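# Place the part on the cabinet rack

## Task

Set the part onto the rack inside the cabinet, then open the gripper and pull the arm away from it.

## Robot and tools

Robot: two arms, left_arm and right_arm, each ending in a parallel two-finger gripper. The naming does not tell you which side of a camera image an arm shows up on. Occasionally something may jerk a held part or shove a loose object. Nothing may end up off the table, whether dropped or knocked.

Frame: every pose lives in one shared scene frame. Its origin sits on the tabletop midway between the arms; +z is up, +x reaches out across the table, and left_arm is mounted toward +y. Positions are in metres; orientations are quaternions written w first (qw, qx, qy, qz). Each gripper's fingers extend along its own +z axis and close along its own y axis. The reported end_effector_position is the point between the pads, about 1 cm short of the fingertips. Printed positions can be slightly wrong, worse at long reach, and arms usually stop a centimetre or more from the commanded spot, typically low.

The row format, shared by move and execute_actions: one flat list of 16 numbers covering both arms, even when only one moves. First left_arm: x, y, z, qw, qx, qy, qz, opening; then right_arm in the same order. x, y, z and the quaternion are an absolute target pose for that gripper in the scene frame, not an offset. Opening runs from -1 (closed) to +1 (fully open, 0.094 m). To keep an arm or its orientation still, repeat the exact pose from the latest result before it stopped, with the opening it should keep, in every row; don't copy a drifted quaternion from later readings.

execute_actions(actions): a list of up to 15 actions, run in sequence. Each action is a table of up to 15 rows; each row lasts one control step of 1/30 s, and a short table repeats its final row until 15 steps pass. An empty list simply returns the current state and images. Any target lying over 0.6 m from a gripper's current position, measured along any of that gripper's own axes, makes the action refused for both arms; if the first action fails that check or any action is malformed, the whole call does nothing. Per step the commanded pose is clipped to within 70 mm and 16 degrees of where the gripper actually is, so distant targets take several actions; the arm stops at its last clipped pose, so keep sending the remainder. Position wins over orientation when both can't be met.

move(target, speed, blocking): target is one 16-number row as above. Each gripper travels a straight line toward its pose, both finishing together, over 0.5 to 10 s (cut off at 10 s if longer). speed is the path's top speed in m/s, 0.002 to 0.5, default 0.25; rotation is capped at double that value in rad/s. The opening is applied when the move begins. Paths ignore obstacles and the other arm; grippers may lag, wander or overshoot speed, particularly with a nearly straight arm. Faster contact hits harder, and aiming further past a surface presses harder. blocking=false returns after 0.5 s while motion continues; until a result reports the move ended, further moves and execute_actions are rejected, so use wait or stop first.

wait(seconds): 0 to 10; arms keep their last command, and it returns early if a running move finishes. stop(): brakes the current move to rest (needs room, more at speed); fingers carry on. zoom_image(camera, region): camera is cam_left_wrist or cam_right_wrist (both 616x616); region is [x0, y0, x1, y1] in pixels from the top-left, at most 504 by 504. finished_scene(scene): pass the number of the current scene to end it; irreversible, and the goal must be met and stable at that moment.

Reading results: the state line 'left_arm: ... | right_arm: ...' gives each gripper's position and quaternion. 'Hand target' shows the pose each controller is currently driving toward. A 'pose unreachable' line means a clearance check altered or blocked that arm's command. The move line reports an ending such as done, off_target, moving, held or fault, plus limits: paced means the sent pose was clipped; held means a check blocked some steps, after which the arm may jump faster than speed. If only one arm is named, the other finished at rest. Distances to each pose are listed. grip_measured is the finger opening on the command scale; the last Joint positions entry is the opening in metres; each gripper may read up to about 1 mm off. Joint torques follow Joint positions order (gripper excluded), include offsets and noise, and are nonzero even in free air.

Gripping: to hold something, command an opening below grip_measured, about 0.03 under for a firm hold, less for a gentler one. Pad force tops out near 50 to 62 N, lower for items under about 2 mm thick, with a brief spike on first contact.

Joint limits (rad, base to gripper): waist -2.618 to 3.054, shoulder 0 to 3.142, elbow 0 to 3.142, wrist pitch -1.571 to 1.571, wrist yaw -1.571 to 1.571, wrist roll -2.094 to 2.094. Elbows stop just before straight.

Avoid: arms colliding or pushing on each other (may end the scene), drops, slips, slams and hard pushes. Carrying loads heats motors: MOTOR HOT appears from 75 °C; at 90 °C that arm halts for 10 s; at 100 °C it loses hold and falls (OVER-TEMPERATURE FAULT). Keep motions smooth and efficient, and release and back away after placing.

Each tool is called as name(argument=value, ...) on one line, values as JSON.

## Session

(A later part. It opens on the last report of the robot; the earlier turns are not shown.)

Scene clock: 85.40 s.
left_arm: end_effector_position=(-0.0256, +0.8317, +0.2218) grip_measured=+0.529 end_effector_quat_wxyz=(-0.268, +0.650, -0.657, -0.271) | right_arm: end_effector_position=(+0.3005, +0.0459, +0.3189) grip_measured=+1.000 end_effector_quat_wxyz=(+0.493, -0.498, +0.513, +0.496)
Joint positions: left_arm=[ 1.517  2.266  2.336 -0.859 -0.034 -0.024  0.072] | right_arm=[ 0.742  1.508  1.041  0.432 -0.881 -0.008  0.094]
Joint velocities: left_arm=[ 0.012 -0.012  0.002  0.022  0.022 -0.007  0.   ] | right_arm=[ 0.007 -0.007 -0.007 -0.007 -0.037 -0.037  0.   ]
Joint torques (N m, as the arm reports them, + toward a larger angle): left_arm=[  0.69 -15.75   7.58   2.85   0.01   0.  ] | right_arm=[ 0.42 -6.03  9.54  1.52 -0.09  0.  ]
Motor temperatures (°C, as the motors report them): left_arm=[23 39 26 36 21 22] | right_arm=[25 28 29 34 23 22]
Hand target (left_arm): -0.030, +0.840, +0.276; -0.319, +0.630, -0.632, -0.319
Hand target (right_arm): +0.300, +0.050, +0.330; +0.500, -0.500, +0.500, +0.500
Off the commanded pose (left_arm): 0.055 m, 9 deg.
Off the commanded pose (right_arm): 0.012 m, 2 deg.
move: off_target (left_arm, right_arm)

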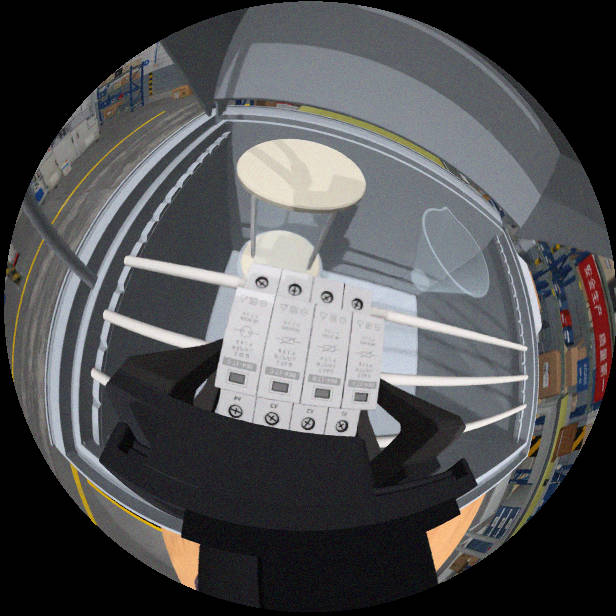

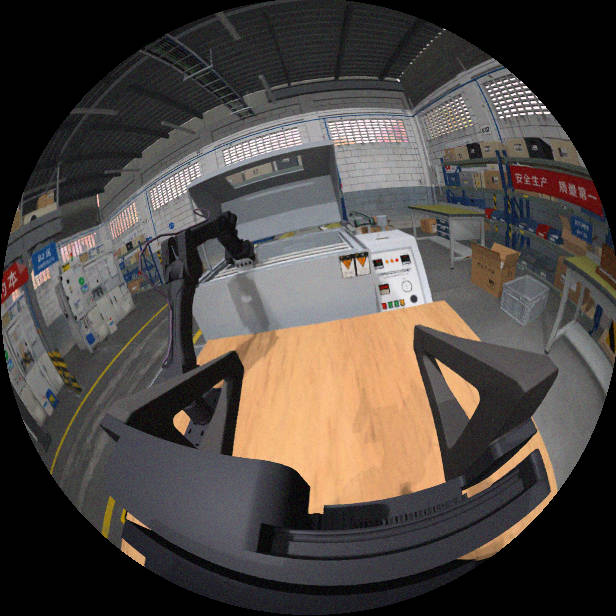

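move(target=[-0.03,0.845,0.277,0.32,-0.63,0.63,0.32,1,0.3,0.05,0.33,0.5,-0.5,0.5,0.5,1], speed=0.015)

Scene clock: 95.17 s.
left_arm: end_effector_position=(-0.0252, +0.8400, +0.2328) grip_measured=+1.000 end_effector_quat_wxyz=(-0.286, +0.643, -0.650, -0.287) | right_arm: end_effector_position=(+0.3005, +0.0459, +0.3189) grip_measured=+1.000 end_effector_quat_wxyz=(+0.493, -0.498, +0.513, +0.496)
Joint positions: left_arm=[ 1.517  2.263  2.335 -0.808 -0.034 -0.024  0.094] | right_arm=[ 0.742  1.508  1.041  0.432 -0.881 -0.008  0.094]
Joint velocities: left_arm=[ 0.012  0.017 -0.012  0.051  0.051  0.007  0.   ] | right_arm=[-0.017  0.002 -0.007  0.051 -0.007  0.081  0.   ]
Joint torques (N m, as the arm reports them, + toward a larger angle): left_arm=[  0.65 -14.2   10.05   2.19   0.01   0.  ] | right_arm=[ 0.31 -5.9   9.41  1.49 -0.12  0.03]
Motor temperatures (°C, as the motors report them): left_arm=[23 40 26 35 21 22] | right_arm=[25 28 29 34 23 22]
Hand target (left_arm): -0.030, +0.843, +0.277; -0.320, +0.630, -0.631, -0.320
Hand target (right_arm): +0.300, +0.050, +0.330; +0.500, -0.500, +0.500, +0.500
Off the commanded pose (left_arm): 0.045 m, 6 deg.
Off the commanded pose (right_arm): 0.012 m, 2 deg.
move: off_target (left_arm, right_arm)

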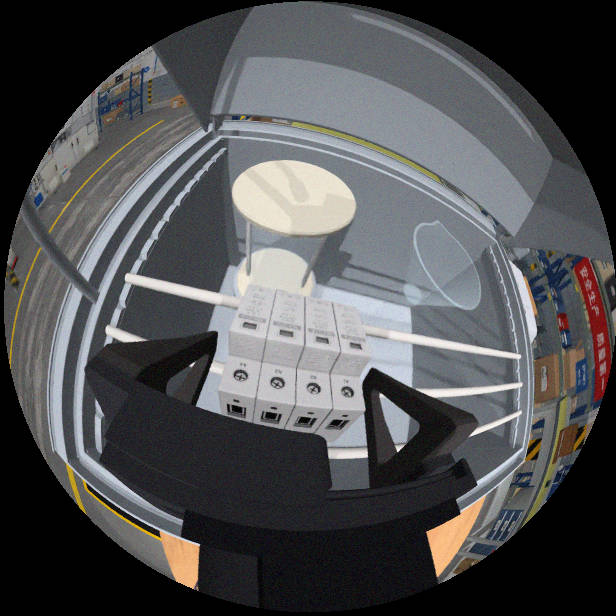

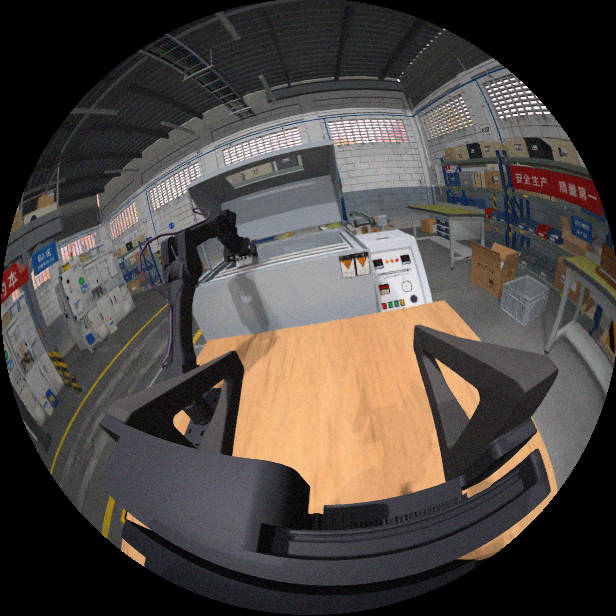

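move(target=[-0.03,0.76,0.36,0.32,-0.63,0.63,0.32,1,0.3,0.05,0.33,0.5,-0.5,0.5,0.5,1], speed=0.05)

zoom_image(camera="cam_left_wrist", region=[150,150,450,450])

zoom_image(camera="cam_right_wrist", region=[170,180,330,300])

Scene clock: 106.00 s.
left_arm: end_effector_position=(-0.0288, +0.7659, +0.3297) grip_measured=+1.000 end_effector_quat_wxyz=(-0.300, +0.638, -0.643, -0.299) | right_arm: end_effector_position=(+0.3005, +0.0459, +0.3189) grip_measured=+1.000 end_effector_quat_wxyz=(+0.493, -0.498, +0.513, +0.496)
Joint positions: left_arm=[ 1.517  2.012  2.322 -1.007 -0.034 -0.025  0.094] | right_arm=[ 0.742  1.508  1.041  0.432 -0.881 -0.008  0.094]
Joint velocities: left_arm=[-0.002 -0.007 -0.007 -0.051 -0.007  0.007  0.   ] | right_arm=[-0.017 -0.002  0.002  0.051 -0.037 -0.007  0.   ]
Joint torques (N m, as the arm reports them, + toward a larger angle): left_arm=[  0.03 -11.34   9.5    1.94  -0.08  -0.07] | right_arm=[ 0.31 -5.94  9.43  1.5  -0.1   0.02]
Motor temperatures (°C, as the motors report them): left_arm=[23 40 26 35 21 22] | right_arm=[25 28 29 34 23 22]
Hand target (left_arm): -0.030, +0.760, +0.360; -0.321, +0.630, -0.631, -0.320
Hand target (right_arm): +0.300, +0.050, +0.330; +0.500, -0.500, +0.500, +0.500
Off the commanded pose (left_arm): 0.031 m, 4 deg.
Off the commanded pose (right_arm): 0.012 m, 2 deg.
move: off_target (left_arm, right_arm)

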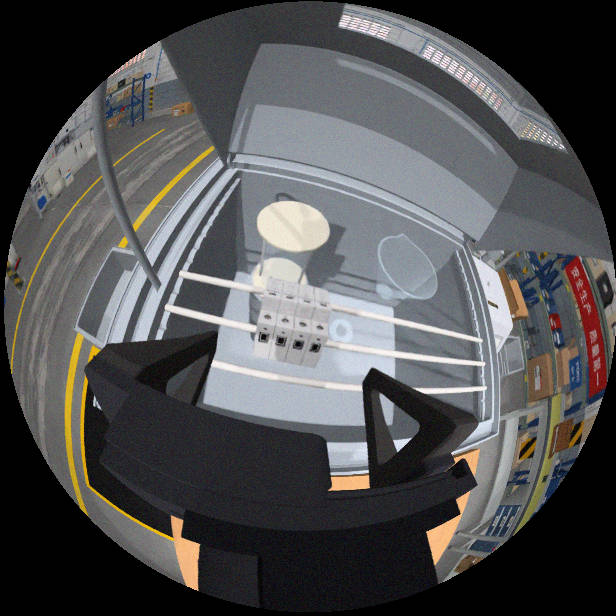

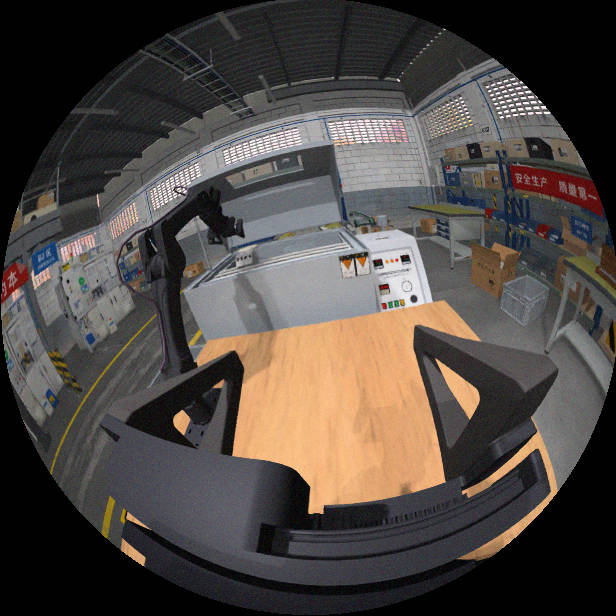

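Region (150, 150, 450, 450) of cam_left_wrist's 616x616 image, scaled by 1.680, with more detail than that image has.

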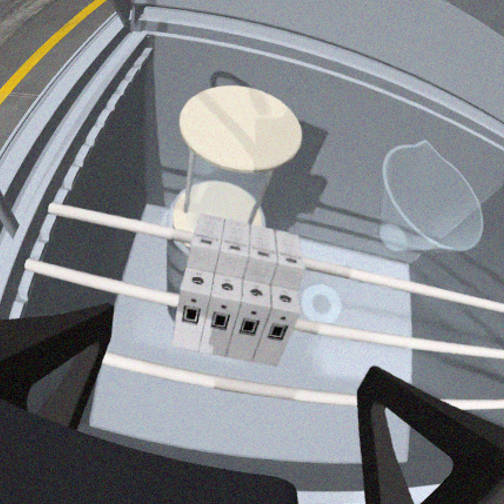

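Region (170, 180, 330, 300) of cam_right_wrist's 616x616 image, scaled by 3.150, with more detail than that image has; it fills the top 378 rows of this view, and the rest is white.

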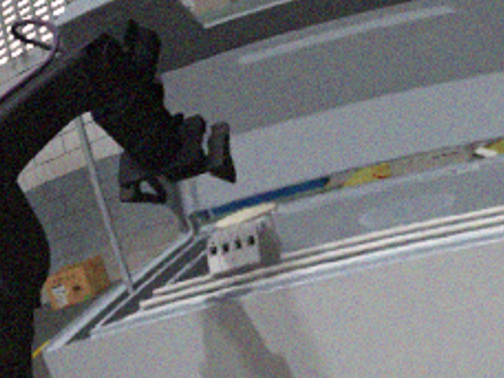

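move(target=[-0.03,0.84,0.285,0.32,-0.63,0.63,0.32,1,0.3,0.05,0.33,0.5,-0.5,0.5,0.5,1], speed=0.03)

zoom_image(camera="cam_right_wrist", region=[170,180,330,300])

Scene clock: 121.37 s.
left_arm: end_effector_position=(-0.0256, +0.8320, +0.2582) grip_measured=+1.000 end_effector_quat_wxyz=(-0.297, +0.639, -0.645, -0.297) | right_arm: end_effector_position=(+0.3005, +0.0459, +0.3189) grip_measured=+1.000 end_effector_quat_wxyz=(+0.493, -0.498, +0.513, +0.496)
Joint positions: left_arm=[ 1.517  2.222  2.35  -0.833 -0.034 -0.025  0.094] | right_arm=[ 0.742  1.508  1.041  0.432 -0.881 -0.008  0.094]
Joint velocities: left_arm=[ 0.007 -0.012 -0.007 -0.037 -0.139 -0.007  0.   ] | right_arm=[ 0.012  0.007 -0.002 -0.007 -0.081 -0.051  0.   ]
Joint torques (N m, as the arm reports them, + toward a larger angle): left_arm=[  0.67 -11.44  10.14   2.22   0.     0.01] | right_arm=[ 0.4  -5.96  9.44  1.46 -0.05  0.03]
Motor temperatures (°C, as the motors report them): left_arm=[23 38 26 34 21 22] | right_arm=[25 28 30 34 23 22]
Hand target (left_arm): -0.030, +0.838, +0.285; -0.320, +0.630, -0.631, -0.320
Hand target (right_arm): +0.300, +0.050, +0.330; +0.500, -0.500, +0.500, +0.500
Off the commanded pose (left_arm): 0.028 m, 4 deg.
Off the commanded pose (right_arm): 0.012 m, 2 deg.
move: off_target (left_arm, right_arm)

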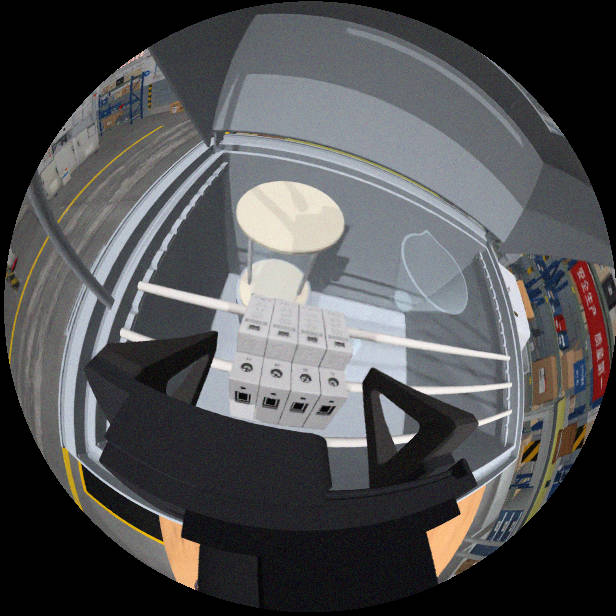

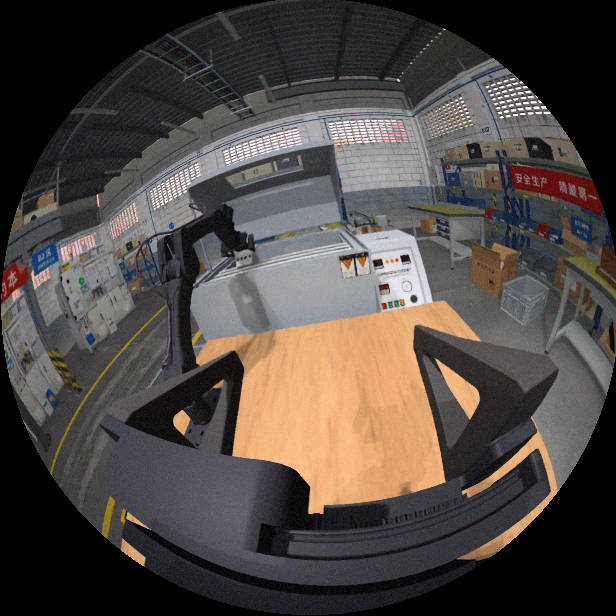

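Region (170, 180, 330, 300) of cam_right_wrist's 616x616 image, scaled by 3.150, with more detail than that image has; it fills the top 378 rows of this view, and the rest is white.

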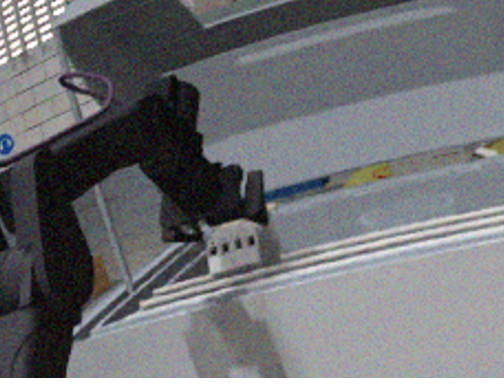

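Lower 2.5 cm more.

move(target=[-0.03,0.845,0.258,0.32,-0.63,0.63,0.32,1,0.3,0.05,0.33,0.5,-0.5,0.5,0.5,1], speed=0.02)

Scene clock: 125.77 s.
left_arm: end_effector_position=(-0.0250, +0.8432, +0.2397) grip_measured=+1.000 end_effector_quat_wxyz=(-0.304, +0.636, -0.641, -0.304) | right_arm: end_effector_position=(+0.3005, +0.0459, +0.3189) grip_measured=+1.000 end_effector_quat_wxyz=(+0.493, -0.498, +0.513, +0.496)
Joint positions: left_arm=[ 1.517  2.222  2.254 -0.715 -0.034 -0.025  0.094] | right_arm=[ 0.742  1.508  1.041  0.432 -0.881 -0.008  0.094]
Joint velocities: left_arm=[ 0.007 -0.027 -0.007  0.007  0.022 -0.022  0.   ] | right_arm=[-0.017  0.012 -0.007 -0.037 -0.007 -0.022  0.   ]
Joint torques (N m, as the arm reports them, + toward a larger angle): left_arm=[  0.66 -13.22   6.46   2.25   0.     0.  ] | right_arm=[ 0.42 -5.72  9.45  1.53 -0.1   0.02]
Motor temperatures (°C, as the motors report them): left_arm=[23 38 26 34 21 22] | right_arm=[25 28 30 35 23 22]
Hand target (left_arm): -0.030, +0.844, +0.258; -0.320, +0.630, -0.631, -0.320
Hand target (right_arm): +0.300, +0.050, +0.330; +0.500, -0.500, +0.500, +0.500
Off the commanded pose (left_arm): 0.019 m, 3 deg.
Off the commanded pose (right_arm): 0.012 m, 2 deg.
move: off_target (left_arm, right_arm)

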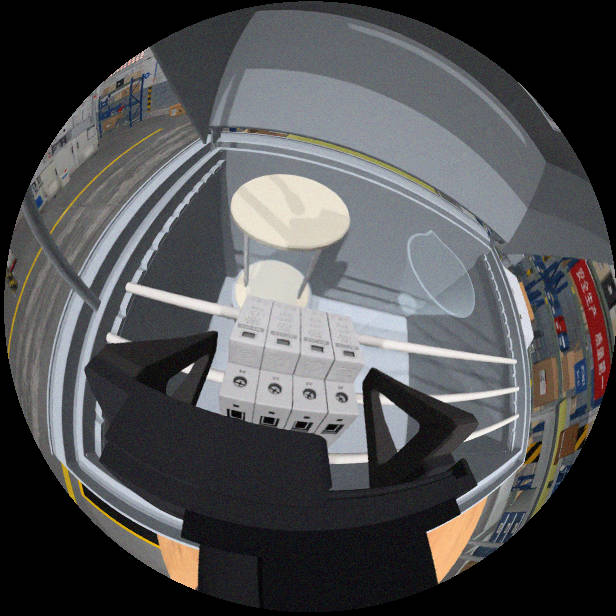

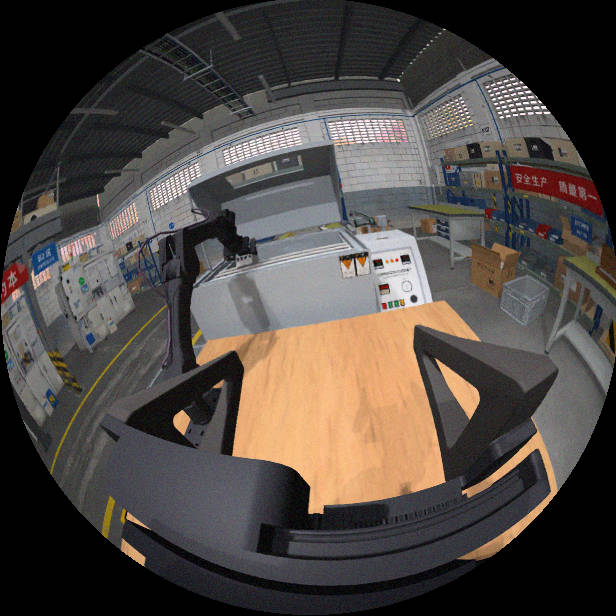

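move(target=[-0.03,0.845,0.258,0.32,-0.63,0.63,0.32,0.35,0.3,0.05,0.33,0.5,-0.5,0.5,0.5,1])

move(target=[-0.03,0.83,0.31,0.32,-0.63,0.63,0.32,0.35,0.3,0.05,0.33,0.5,-0.5,0.5,0.5,1], speed=0.03)

zoom_image(camera="cam_right_wrist", region=[170,180,330,300])

Scene clock: 130.83 s.
left_arm: end_effector_position=(-0.0252, +0.8439, +0.2403) grip_measured=+0.528 end_effector_quat_wxyz=(-0.306, +0.637, -0.639, -0.305) | right_arm: end_effector_position=(+0.3004, +0.0459, +0.3189) grip_measured=+1.000 end_effector_quat_wxyz=(+0.493, -0.498, +0.513, +0.496)
Joint positions: left_arm=[ 1.517  2.222  2.254 -0.711 -0.036 -0.029  0.072] | right_arm=[ 0.742  1.508  1.041  0.432 -0.881 -0.008  0.094]
Joint velocities: left_arm=[-0.002  0.017 -0.002  0.037  0.007  0.037 -0.   ] | right_arm=[ 0.002  0.007 -0.017  0.007 -0.022 -0.007  0.   ]
Joint torques (N m, as the arm reports them, + toward a larger angle): left_arm=[  0.64 -13.15   6.64   2.25   0.01   0.03] | right_arm=[ 0.22 -5.92  9.61  1.49 -0.1   0.04]
Motor temperatures (°C, as the motors report them): left_arm=[23 39 26 35 21 22] | right_arm=[25 28 30 35 23 22]
Hand target (left_arm): -0.030, +0.845, +0.258; -0.320, +0.630, -0.631, -0.320
Hand target (right_arm): +0.300, +0.050, +0.330; +0.500, -0.500, +0.500, +0.500
Off the commanded pose (left_arm): 0.018 m, 3 deg.
Off the commanded pose (right_arm): 0.012 m, 2 deg.
move: off_target (left_arm, right_arm)

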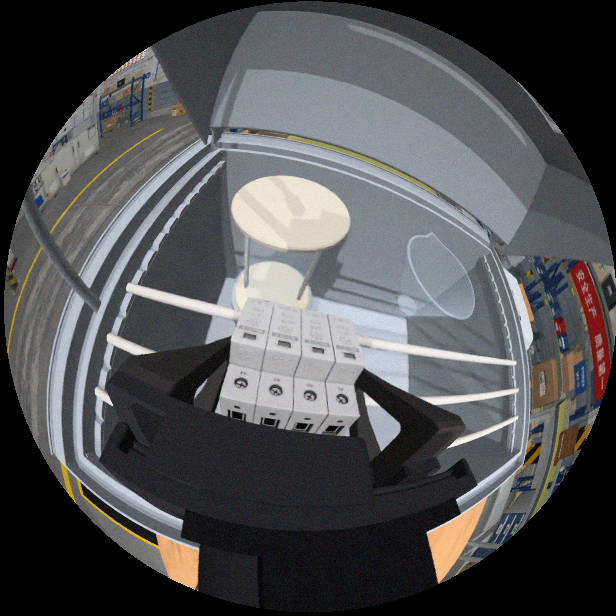

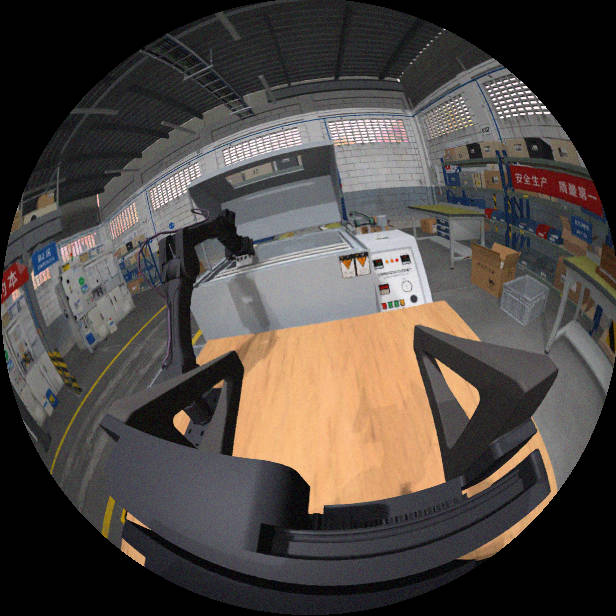

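Scene clock: 133.63 s.
left_arm: end_effector_position=(-0.0264, +0.8140, +0.2541) grip_measured=+0.528 end_effector_quat_wxyz=(-0.268, +0.653, -0.656, -0.268) | right_arm: end_effector_position=(+0.3004, +0.0459, +0.3189) grip_measured=+1.000 end_effector_quat_wxyz=(+0.493, -0.498, +0.513, +0.496)
Joint positions: left_arm=[ 1.517  2.238  2.429 -0.986 -0.034 -0.032  0.072] | right_arm=[ 0.742  1.508  1.041  0.432 -0.881 -0.008  0.094]
Joint velocities: left_arm=[ 0.007  0.002 -0.002 -0.081  0.007  0.007  0.001] | right_arm=[-0.017 -0.022 -0.002  0.051 -0.007  0.037  0.   ]
Joint torques (N m, as the arm reports them, + toward a larger angle): left_arm=[  0.54 -13.23  11.69   2.61  -0.04   0.05] | right_arm=[ 0.43 -5.98  9.58  1.51 -0.07  0.01]
Motor temperatures (°C, as the motors report them): left_arm=[23 39 26 35 21 22] | right_arm=[25 28 30 35 23 22]
Hand target (left_arm): -0.030, +0.824, +0.310; -0.320, +0.630, -0.631, -0.320
Hand target (right_arm): +0.300, +0.050, +0.330; +0.500, -0.500, +0.500, +0.500
Off the commanded pose (left_arm): 0.058 m, 9 deg.
Off the commanded pose (right_arm): 0.012 m, 2 deg.
move: off_target (left_arm, right_arm)

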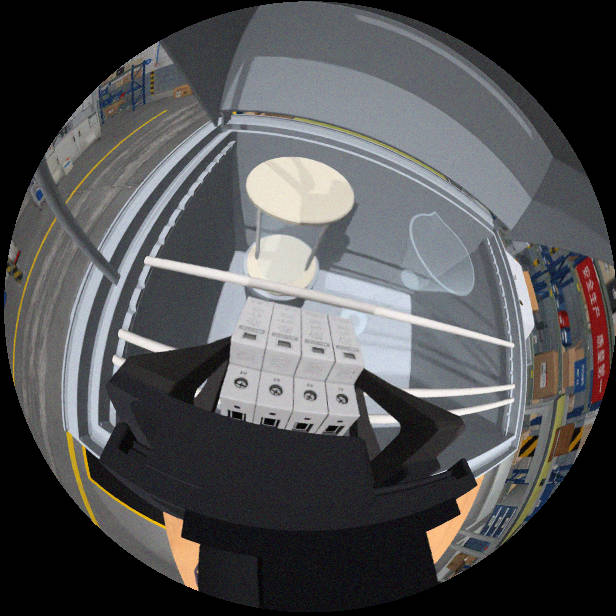

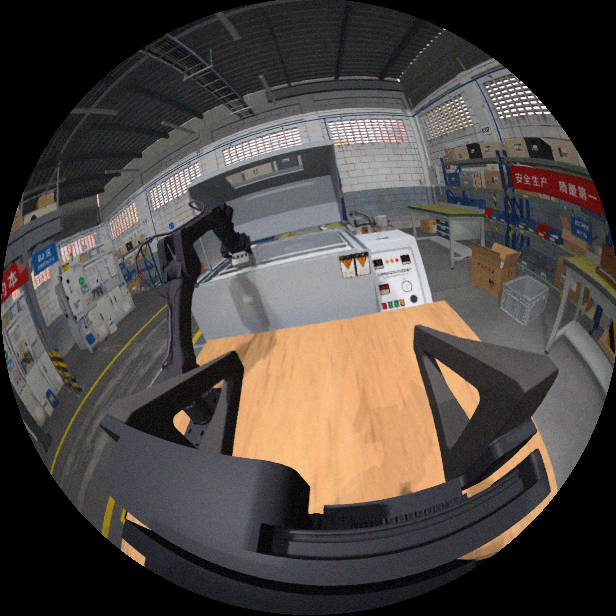

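Region (170, 180, 330, 300) of cam_right_wrist's 616x616 image, scaled by 3.150, with more detail than that image has; it fills the top 378 rows of this view, and the rest is white.

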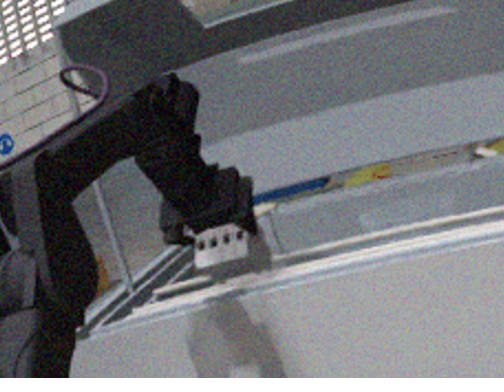

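move(target=[-0.03,0.80,0.35,0.32,-0.63,0.63,0.32,0.35,0.3,0.05,0.33,0.5,-0.5,0.5,0.5,1], speed=0.03)

move(target=[-0.03,0.78,0.35,0.455,-0.542,0.542,0.455,0.35,0.3,0.05,0.33,0.5,-0.5,0.5,0.5,1], speed=0.03)

zoom_image(camera="cam_right_wrist", region=[150,160,330,300])

Scene clock: 146.93 s.
left_arm: end_effector_position=(-0.0278, +0.7886, +0.2932) grip_measured=+0.528 end_effector_quat_wxyz=(-0.264, +0.654, -0.657, -0.265) | right_arm: end_effector_position=(+0.3004, +0.0459, +0.3189) grip_measured=+1.000 end_effector_quat_wxyz=(+0.493, -0.498, +0.513, +0.496)
Joint positions: left_arm=[ 1.517  2.234  2.609 -1.178 -0.035 -0.032  0.072] | right_arm=[ 0.742  1.508  1.041  0.432 -0.881 -0.008  0.094]
Joint velocities: left_arm=[-0.007 -0.002 -0.012  0.007  0.022 -0.037 -0.   ] | right_arm=[ 0.027  0.012 -0.012  0.007  0.007 -0.051  0.   ]
Joint torques (N m, as the arm reports them, + toward a larger angle): left_arm=[  0.37 -13.55  10.29   2.7   -0.03   0.06] | right_arm=[ 0.3  -5.81  9.44  1.48 -0.11  0.01]
Motor temperatures (°C, as the motors report them): left_arm=[23 40 27 35 21 22] | right_arm=[25 28 30 35 23 22]
Hand target (left_arm): -0.030, +0.794, +0.350; -0.320, +0.630, -0.631, -0.320
Hand target (right_arm): +0.300, +0.050, +0.330; +0.500, -0.500, +0.500, +0.500
Off the commanded pose (left_arm): 0.058 m, 10 deg.
Off the commanded pose (right_arm): 0.012 m, 2 deg.
move: off_target (left_arm, right_arm)

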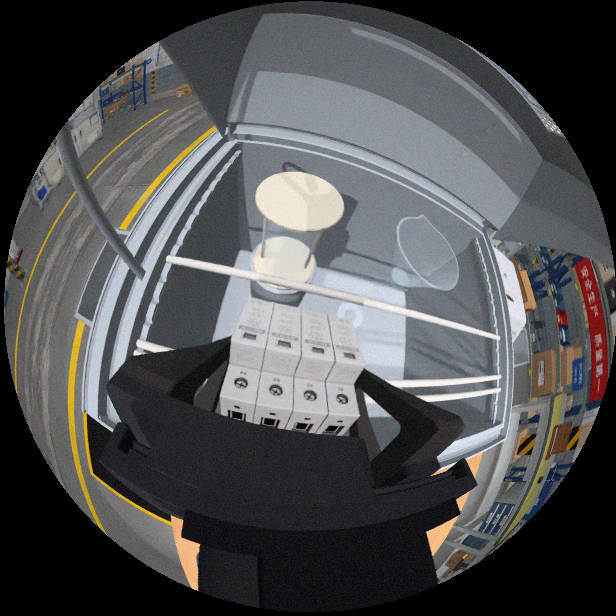

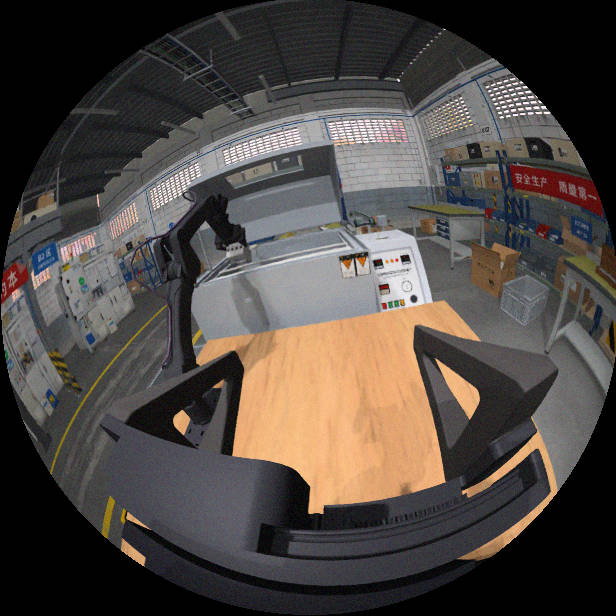

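Scene clock: 157.13 s.
left_arm: end_effector_position=(-0.0287, +0.7695, +0.2723) grip_measured=+0.528 end_effector_quat_wxyz=(-0.384, +0.592, -0.599, -0.379) | right_arm: end_effector_position=(+0.3004, +0.0459, +0.3189) grip_measured=+1.000 end_effector_quat_wxyz=(+0.493, -0.498, +0.513, +0.496)
Joint positions: left_arm=[ 1.517  1.738  1.488 -0.181 -0.035 -0.016  0.072] | right_arm=[ 0.742  1.508  1.041  0.432 -0.881 -0.008  0.094]
Joint velocities: left_arm=[-0.012  0.012 -0.002 -0.007 -0.022 -0.037  0.001] | right_arm=[-0.002  0.002 -0.007 -0.066  0.051 -0.007  0.   ]
Joint torques (N m, as the arm reports them, + toward a larger angle): left_arm=[  0.09 -12.7    9.23   3.75  -0.09   0.06] | right_arm=[ 0.26 -5.81  9.37  1.49 -0.09  0.01]
Motor temperatures (°C, as the motors report them): left_arm=[23 41 26 38 21 22] | right_arm=[25 28 30 35 23 22]
Hand target (left_arm): -0.030, +0.771, +0.347; -0.446, +0.548, -0.551, -0.443
Hand target (right_arm): +0.300, +0.050, +0.329; +0.500, -0.500, +0.501, +0.500
Off the commanded pose (left_arm): 0.078 m, 15 deg.
Off the commanded pose (right_arm): 0.012 m, 2 deg.
move: off_target (left_arm, right_arm; path cut at 10 s)

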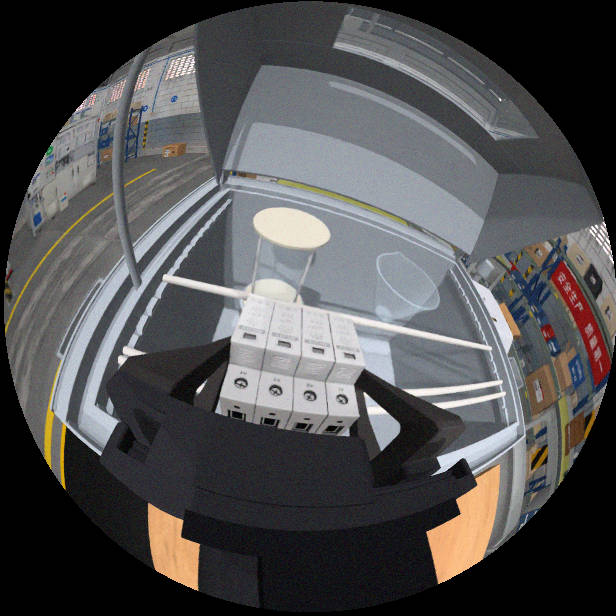

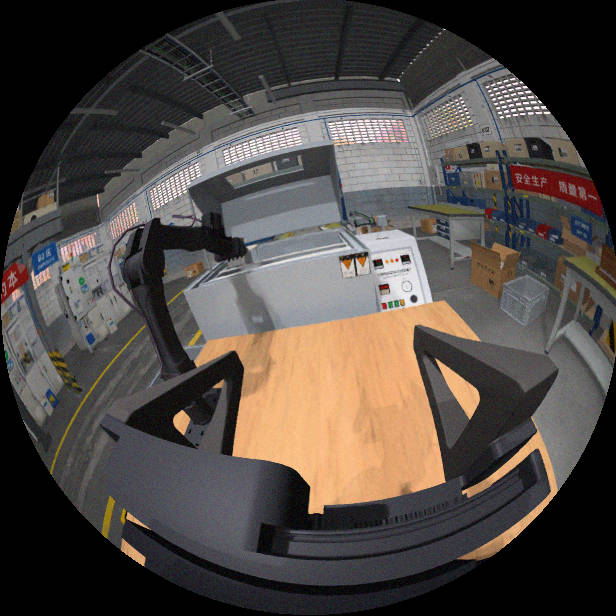

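Region (150, 160, 330, 300) of cam_right_wrist's 616x616 image, scaled by 2.800, with more detail than that image has.

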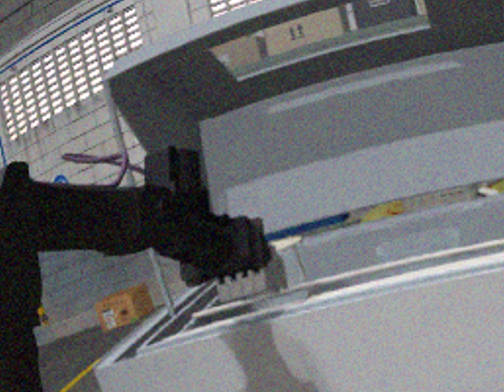

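move(target=[-0.03,0.74,0.36,0.478,-0.521,0.521,0.478,0.35,0.3,0.05,0.33,0.5,-0.5,0.5,0.5,1], speed=0.05)

zoom_image(camera="cam_right_wrist", region=[150,160,330,300])

Scene clock: 179.80 s.
left_arm: end_effector_position=(-0.0316, +0.7341, +0.2876) grip_measured=+0.524 end_effector_quat_wxyz=(-0.418, +0.569, -0.574, -0.415) | right_arm: end_effector_position=(+0.3004, +0.0459, +0.3189) grip_measured=+1.000 end_effector_quat_wxyz=(+0.493, -0.498, +0.513, +0.496)
Joint positions: left_arm=[ 1.517  1.564  1.249  0.004 -0.041 -0.013  0.072] | right_arm=[ 0.742  1.508  1.041  0.432 -0.881 -0.008  0.094]
Joint velocities: left_arm=[-0.002 -0.012 -0.002  0.022  0.007  0.051 -0.001] | right_arm=[-0.002  0.012 -0.002 -0.037 -0.037 -0.051  0.   ]
Joint torques (N m, as the arm reports them, + toward a larger angle): left_arm=[ -0.38 -10.81   9.39   3.88  -0.15   0.05] | right_arm=[ 0.39 -5.77  9.56  1.54 -0.1   0.05]
Motor temperatures (°C, as the motors report them): left_arm=[23 40 26 43 21 22] | right_arm=[25 28 30 35 23 22]
Hand target (left_arm): -0.030, +0.732, +0.359; -0.477, +0.522, -0.523, -0.475
Hand target (right_arm): +0.300, +0.050, +0.330; +0.500, -0.500, +0.500, +0.500
Off the commanded pose (left_arm): 0.073 m, 13 deg.
Off the commanded pose (right_arm): 0.012 m, 2 deg.
move: off_target (left_arm, right_arm)

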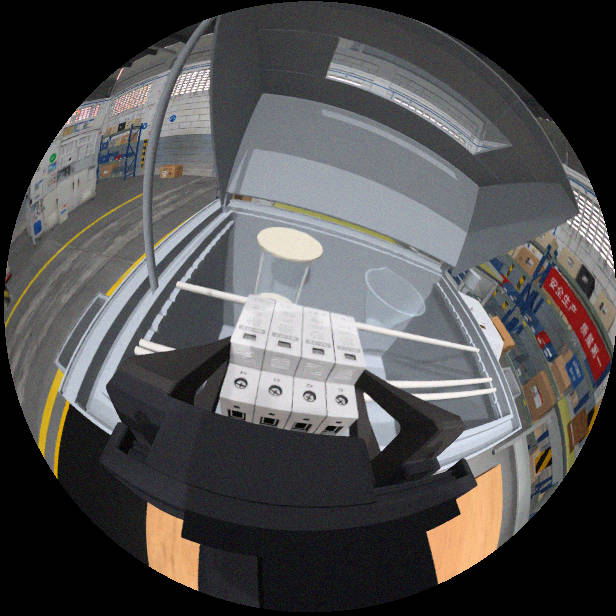

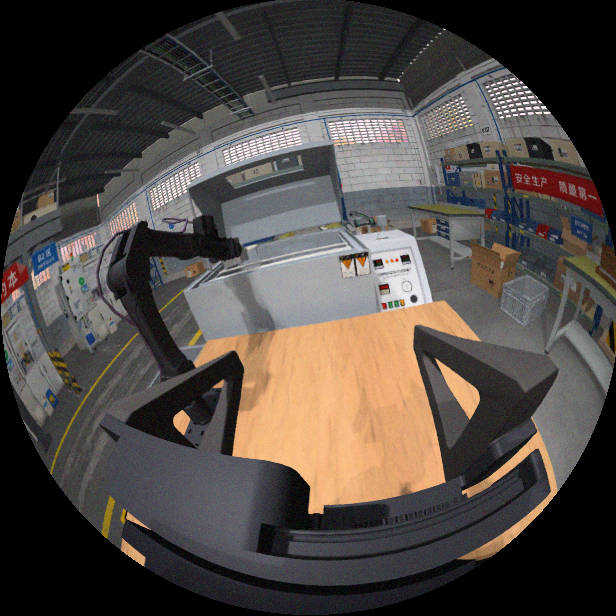

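Region (150, 160, 330, 300) of cam_right_wrist's 616x616 image, scaled by 2.800, with more detail than that image has.

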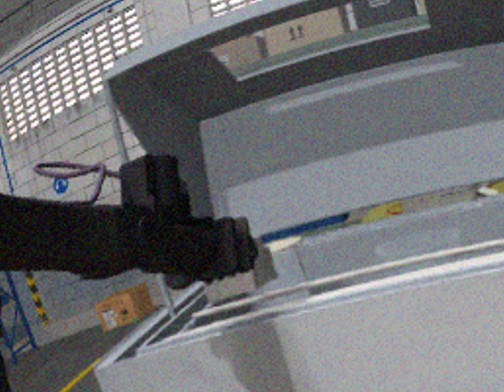

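move(target=[0.1,0.55,0.36,0.478,-0.521,0.521,0.478,0.35,0.3,-0.2,0.3,0.5,-0.5,0.5,0.5,1], speed=0.15)

move(target=[0.38,0.30,0.10,0.643,0,0.766,0,0.35,0.3,-0.2,0.3,0.5,-0.5,0.5,0.5,1], speed=0.15)

Scene clock: 209.80 s.
left_arm: end_effector_position=(+0.1066, +0.5511, +0.3174) grip_measured=+0.520 end_effector_quat_wxyz=(+0.422, -0.516, +0.583, +0.464) | right_arm: end_effector_position=(+0.3077, -0.1980, +0.3019) grip_measured=+1.000 end_effector_quat_wxyz=(+0.543, -0.451, +0.545, +0.453)
Joint positions: left_arm=[ 0.765  1.078  0.937 -0.158 -0.766 -0.103  0.071] | right_arm=[-0.115  1.152  0.684  0.456 -1.566 -0.008  0.094]
Joint velocities: left_arm=[ 0.002 -0.002 -0.022 -0.007 -0.022  0.095  0.001] | right_arm=[-0.002 -0.007 -0.002 -0.051  0.007 -0.022  0.   ]
Joint torques (N m, as the arm reports them, + toward a larger angle): left_arm=[-0.24 -5.76  8.74  3.29 -0.45  0.05] | right_arm=[-0.78 -4.91  5.97  0.95 -0.09  0.02]
Motor temperatures (°C, as the motors report them): left_arm=[23 38 26 47 21 22] | right_arm=[25 28 30 36 23 22]
Hand target (left_arm): +0.099, +0.548, +0.359; +0.476, -0.522, +0.524, +0.476
Hand target (right_arm): +0.303, -0.199, +0.303; +0.544, -0.449, +0.546, +0.452
Off the commanded pose (left_arm): 0.043 m, 10 deg.
Off the commanded pose (right_arm): 0.008 m, 11 deg.
joint sent to its limit (right arm) — the command would take joint 5 (wrist yaw) past its lower limit, so that joint was sent only as far as its limit.
move: off_target (left_arm, right_arm)

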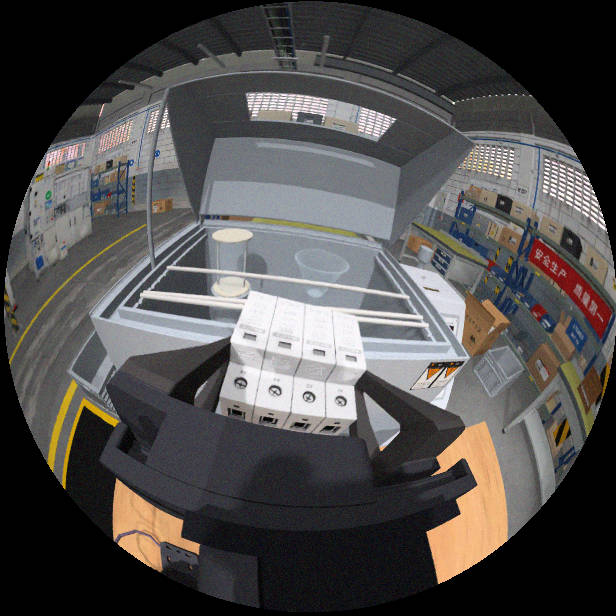

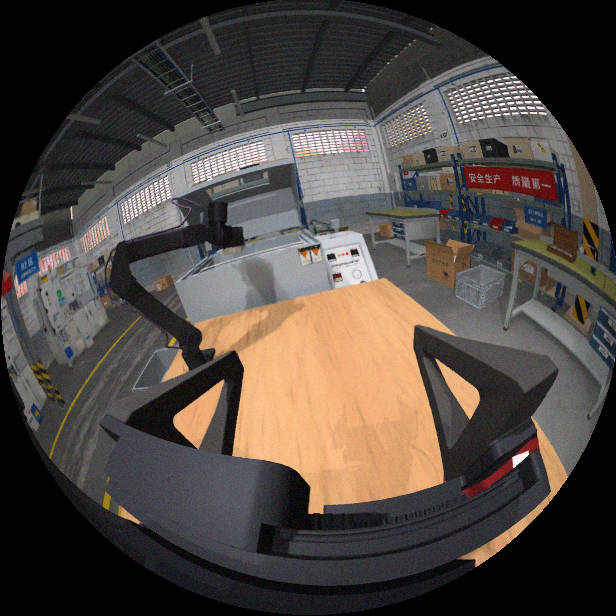

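Scene clock: 215.37 s.
left_arm: end_effector_position=(+0.3544, +0.3020, +0.0594) grip_measured=+0.520 end_effector_quat_wxyz=(+0.580, -0.026, +0.815, -0.003) | right_arm: end_effector_position=(+0.3068, -0.1978, +0.2974) grip_measured=+1.000 end_effector_quat_wxyz=(+0.540, -0.447, +0.548, +0.457)
Joint positions: left_arm=[0.281 1.811 0.39  1.076 0.244 0.05  0.071] | right_arm=[-0.115  1.152  0.67   0.456 -1.566 -0.008  0.094]
Joint velocities: left_arm=[ 0.002 -0.002 -0.002 -0.007  0.095  0.007  0.   ] | right_arm=[ 0.012 -0.002  0.002  0.066 -0.051  0.051  0.   ]
Joint torques (N m, as the arm reports them, + toward a larger angle): left_arm=[-0.62 -6.45  7.84  3.27  0.29 -0.04] | right_arm=[-0.64 -5.43  5.8   1.   -0.13 -0.04]
Motor temperatures (°C, as the motors report them): left_arm=[23 37 26 47 21 22] | right_arm=[25 28 30 35 23 22]
Hand target (left_arm): +0.375, +0.298, +0.101; +0.637, -0.001, +0.771, -0.002
Hand target (right_arm): +0.301, -0.199, +0.300; +0.545, -0.451, +0.545, +0.451
Off the commanded pose (left_arm): 0.048 m, 10 deg.
Off the commanded pose (right_arm): 0.008 m, 11 deg.
joint sent to its limit (right arm) — the command would take joint 5 (wrist yaw) past its lower limit, so that joint was sent only as far as its limit.
move: off_target (left_arm, right_arm)

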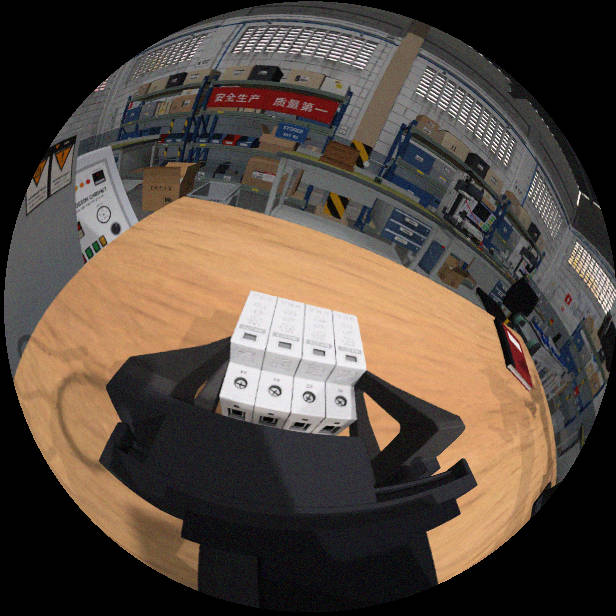

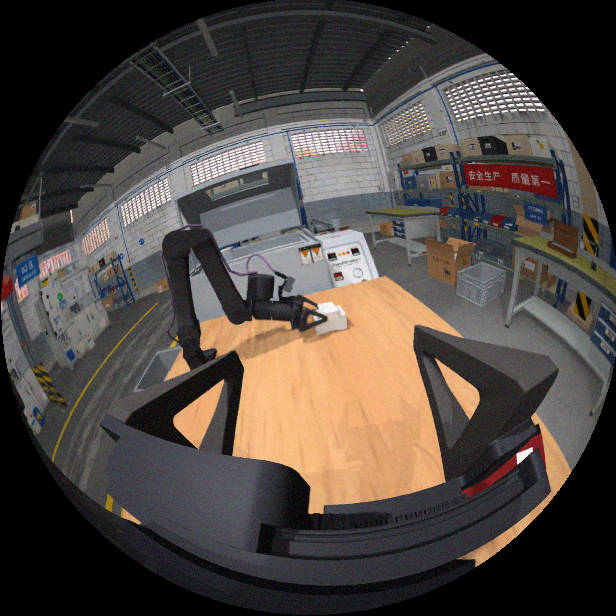

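execute_actions(actions=[])

Scene clock: 232.60 s.
left_arm: end_effector_position=(+0.3545, +0.3017, +0.0594) grip_measured=+0.520 end_effector_quat_wxyz=(+0.580, -0.025, +0.814, -0.004) | right_arm: end_effector_position=(+0.3068, -0.1978, +0.2974) grip_measured=+1.000 end_effector_quat_wxyz=(+0.540, -0.447, +0.548, +0.457)
Joint positions: left_arm=[0.281 1.812 0.39  1.077 0.246 0.05  0.071] | right_arm=[-0.115  1.152  0.67   0.456 -1.566 -0.008  0.094]
Joint velocities: left_arm=[-0.002 -0.012 -0.012  0.037 -0.007 -0.037  0.   ] | right_arm=[-0.017  0.007 -0.002 -0.066  0.022  0.051  0.   ]
Joint torques (N m, as the arm reports them, + toward a larger angle): left_arm=[-0.62 -6.44  7.82  3.28  0.3  -0.04] | right_arm=[-0.82 -5.6   5.64  1.   -0.09 -0.06]
Motor temperatures (°C, as the motors report them): left_arm=[23 36 26 47 21 22] | right_arm=[25 28 29 34 23 22]
Hand target (left_arm): +0.375, +0.298, +0.101; +0.637, -0.002, +0.771, -0.002
Hand target (right_arm): +0.301, -0.199, +0.300; +0.545, -0.451, +0.545, +0.451
Off the commanded pose (left_arm): 0.048 m, 10 deg.
Off the commanded pose (right_arm): 0.008 m, 11 deg.

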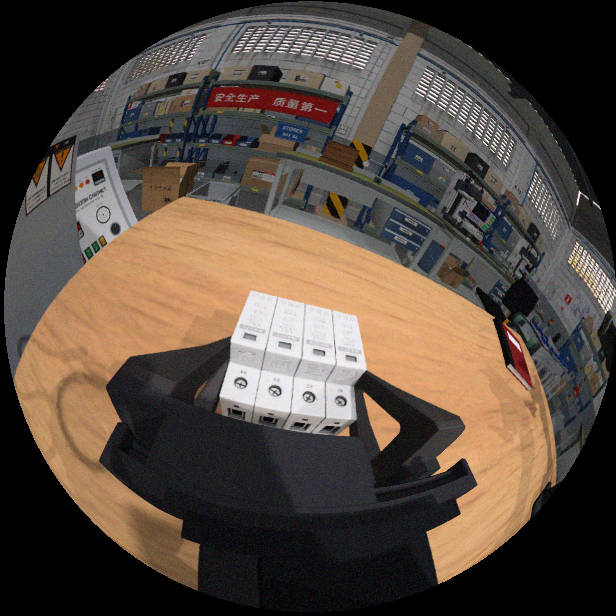

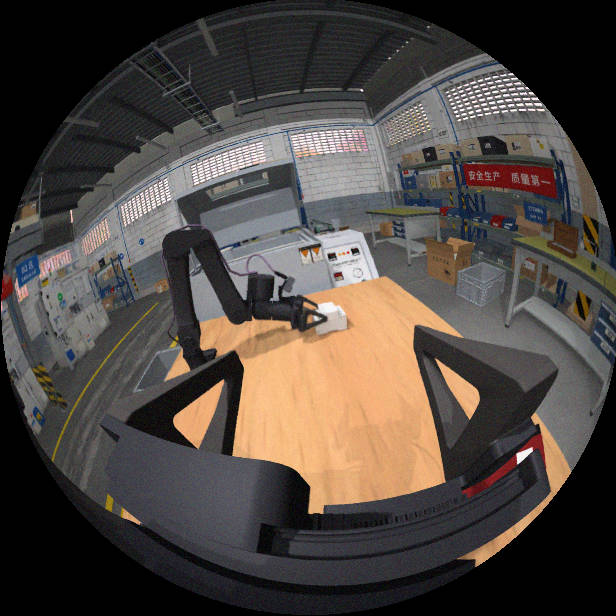

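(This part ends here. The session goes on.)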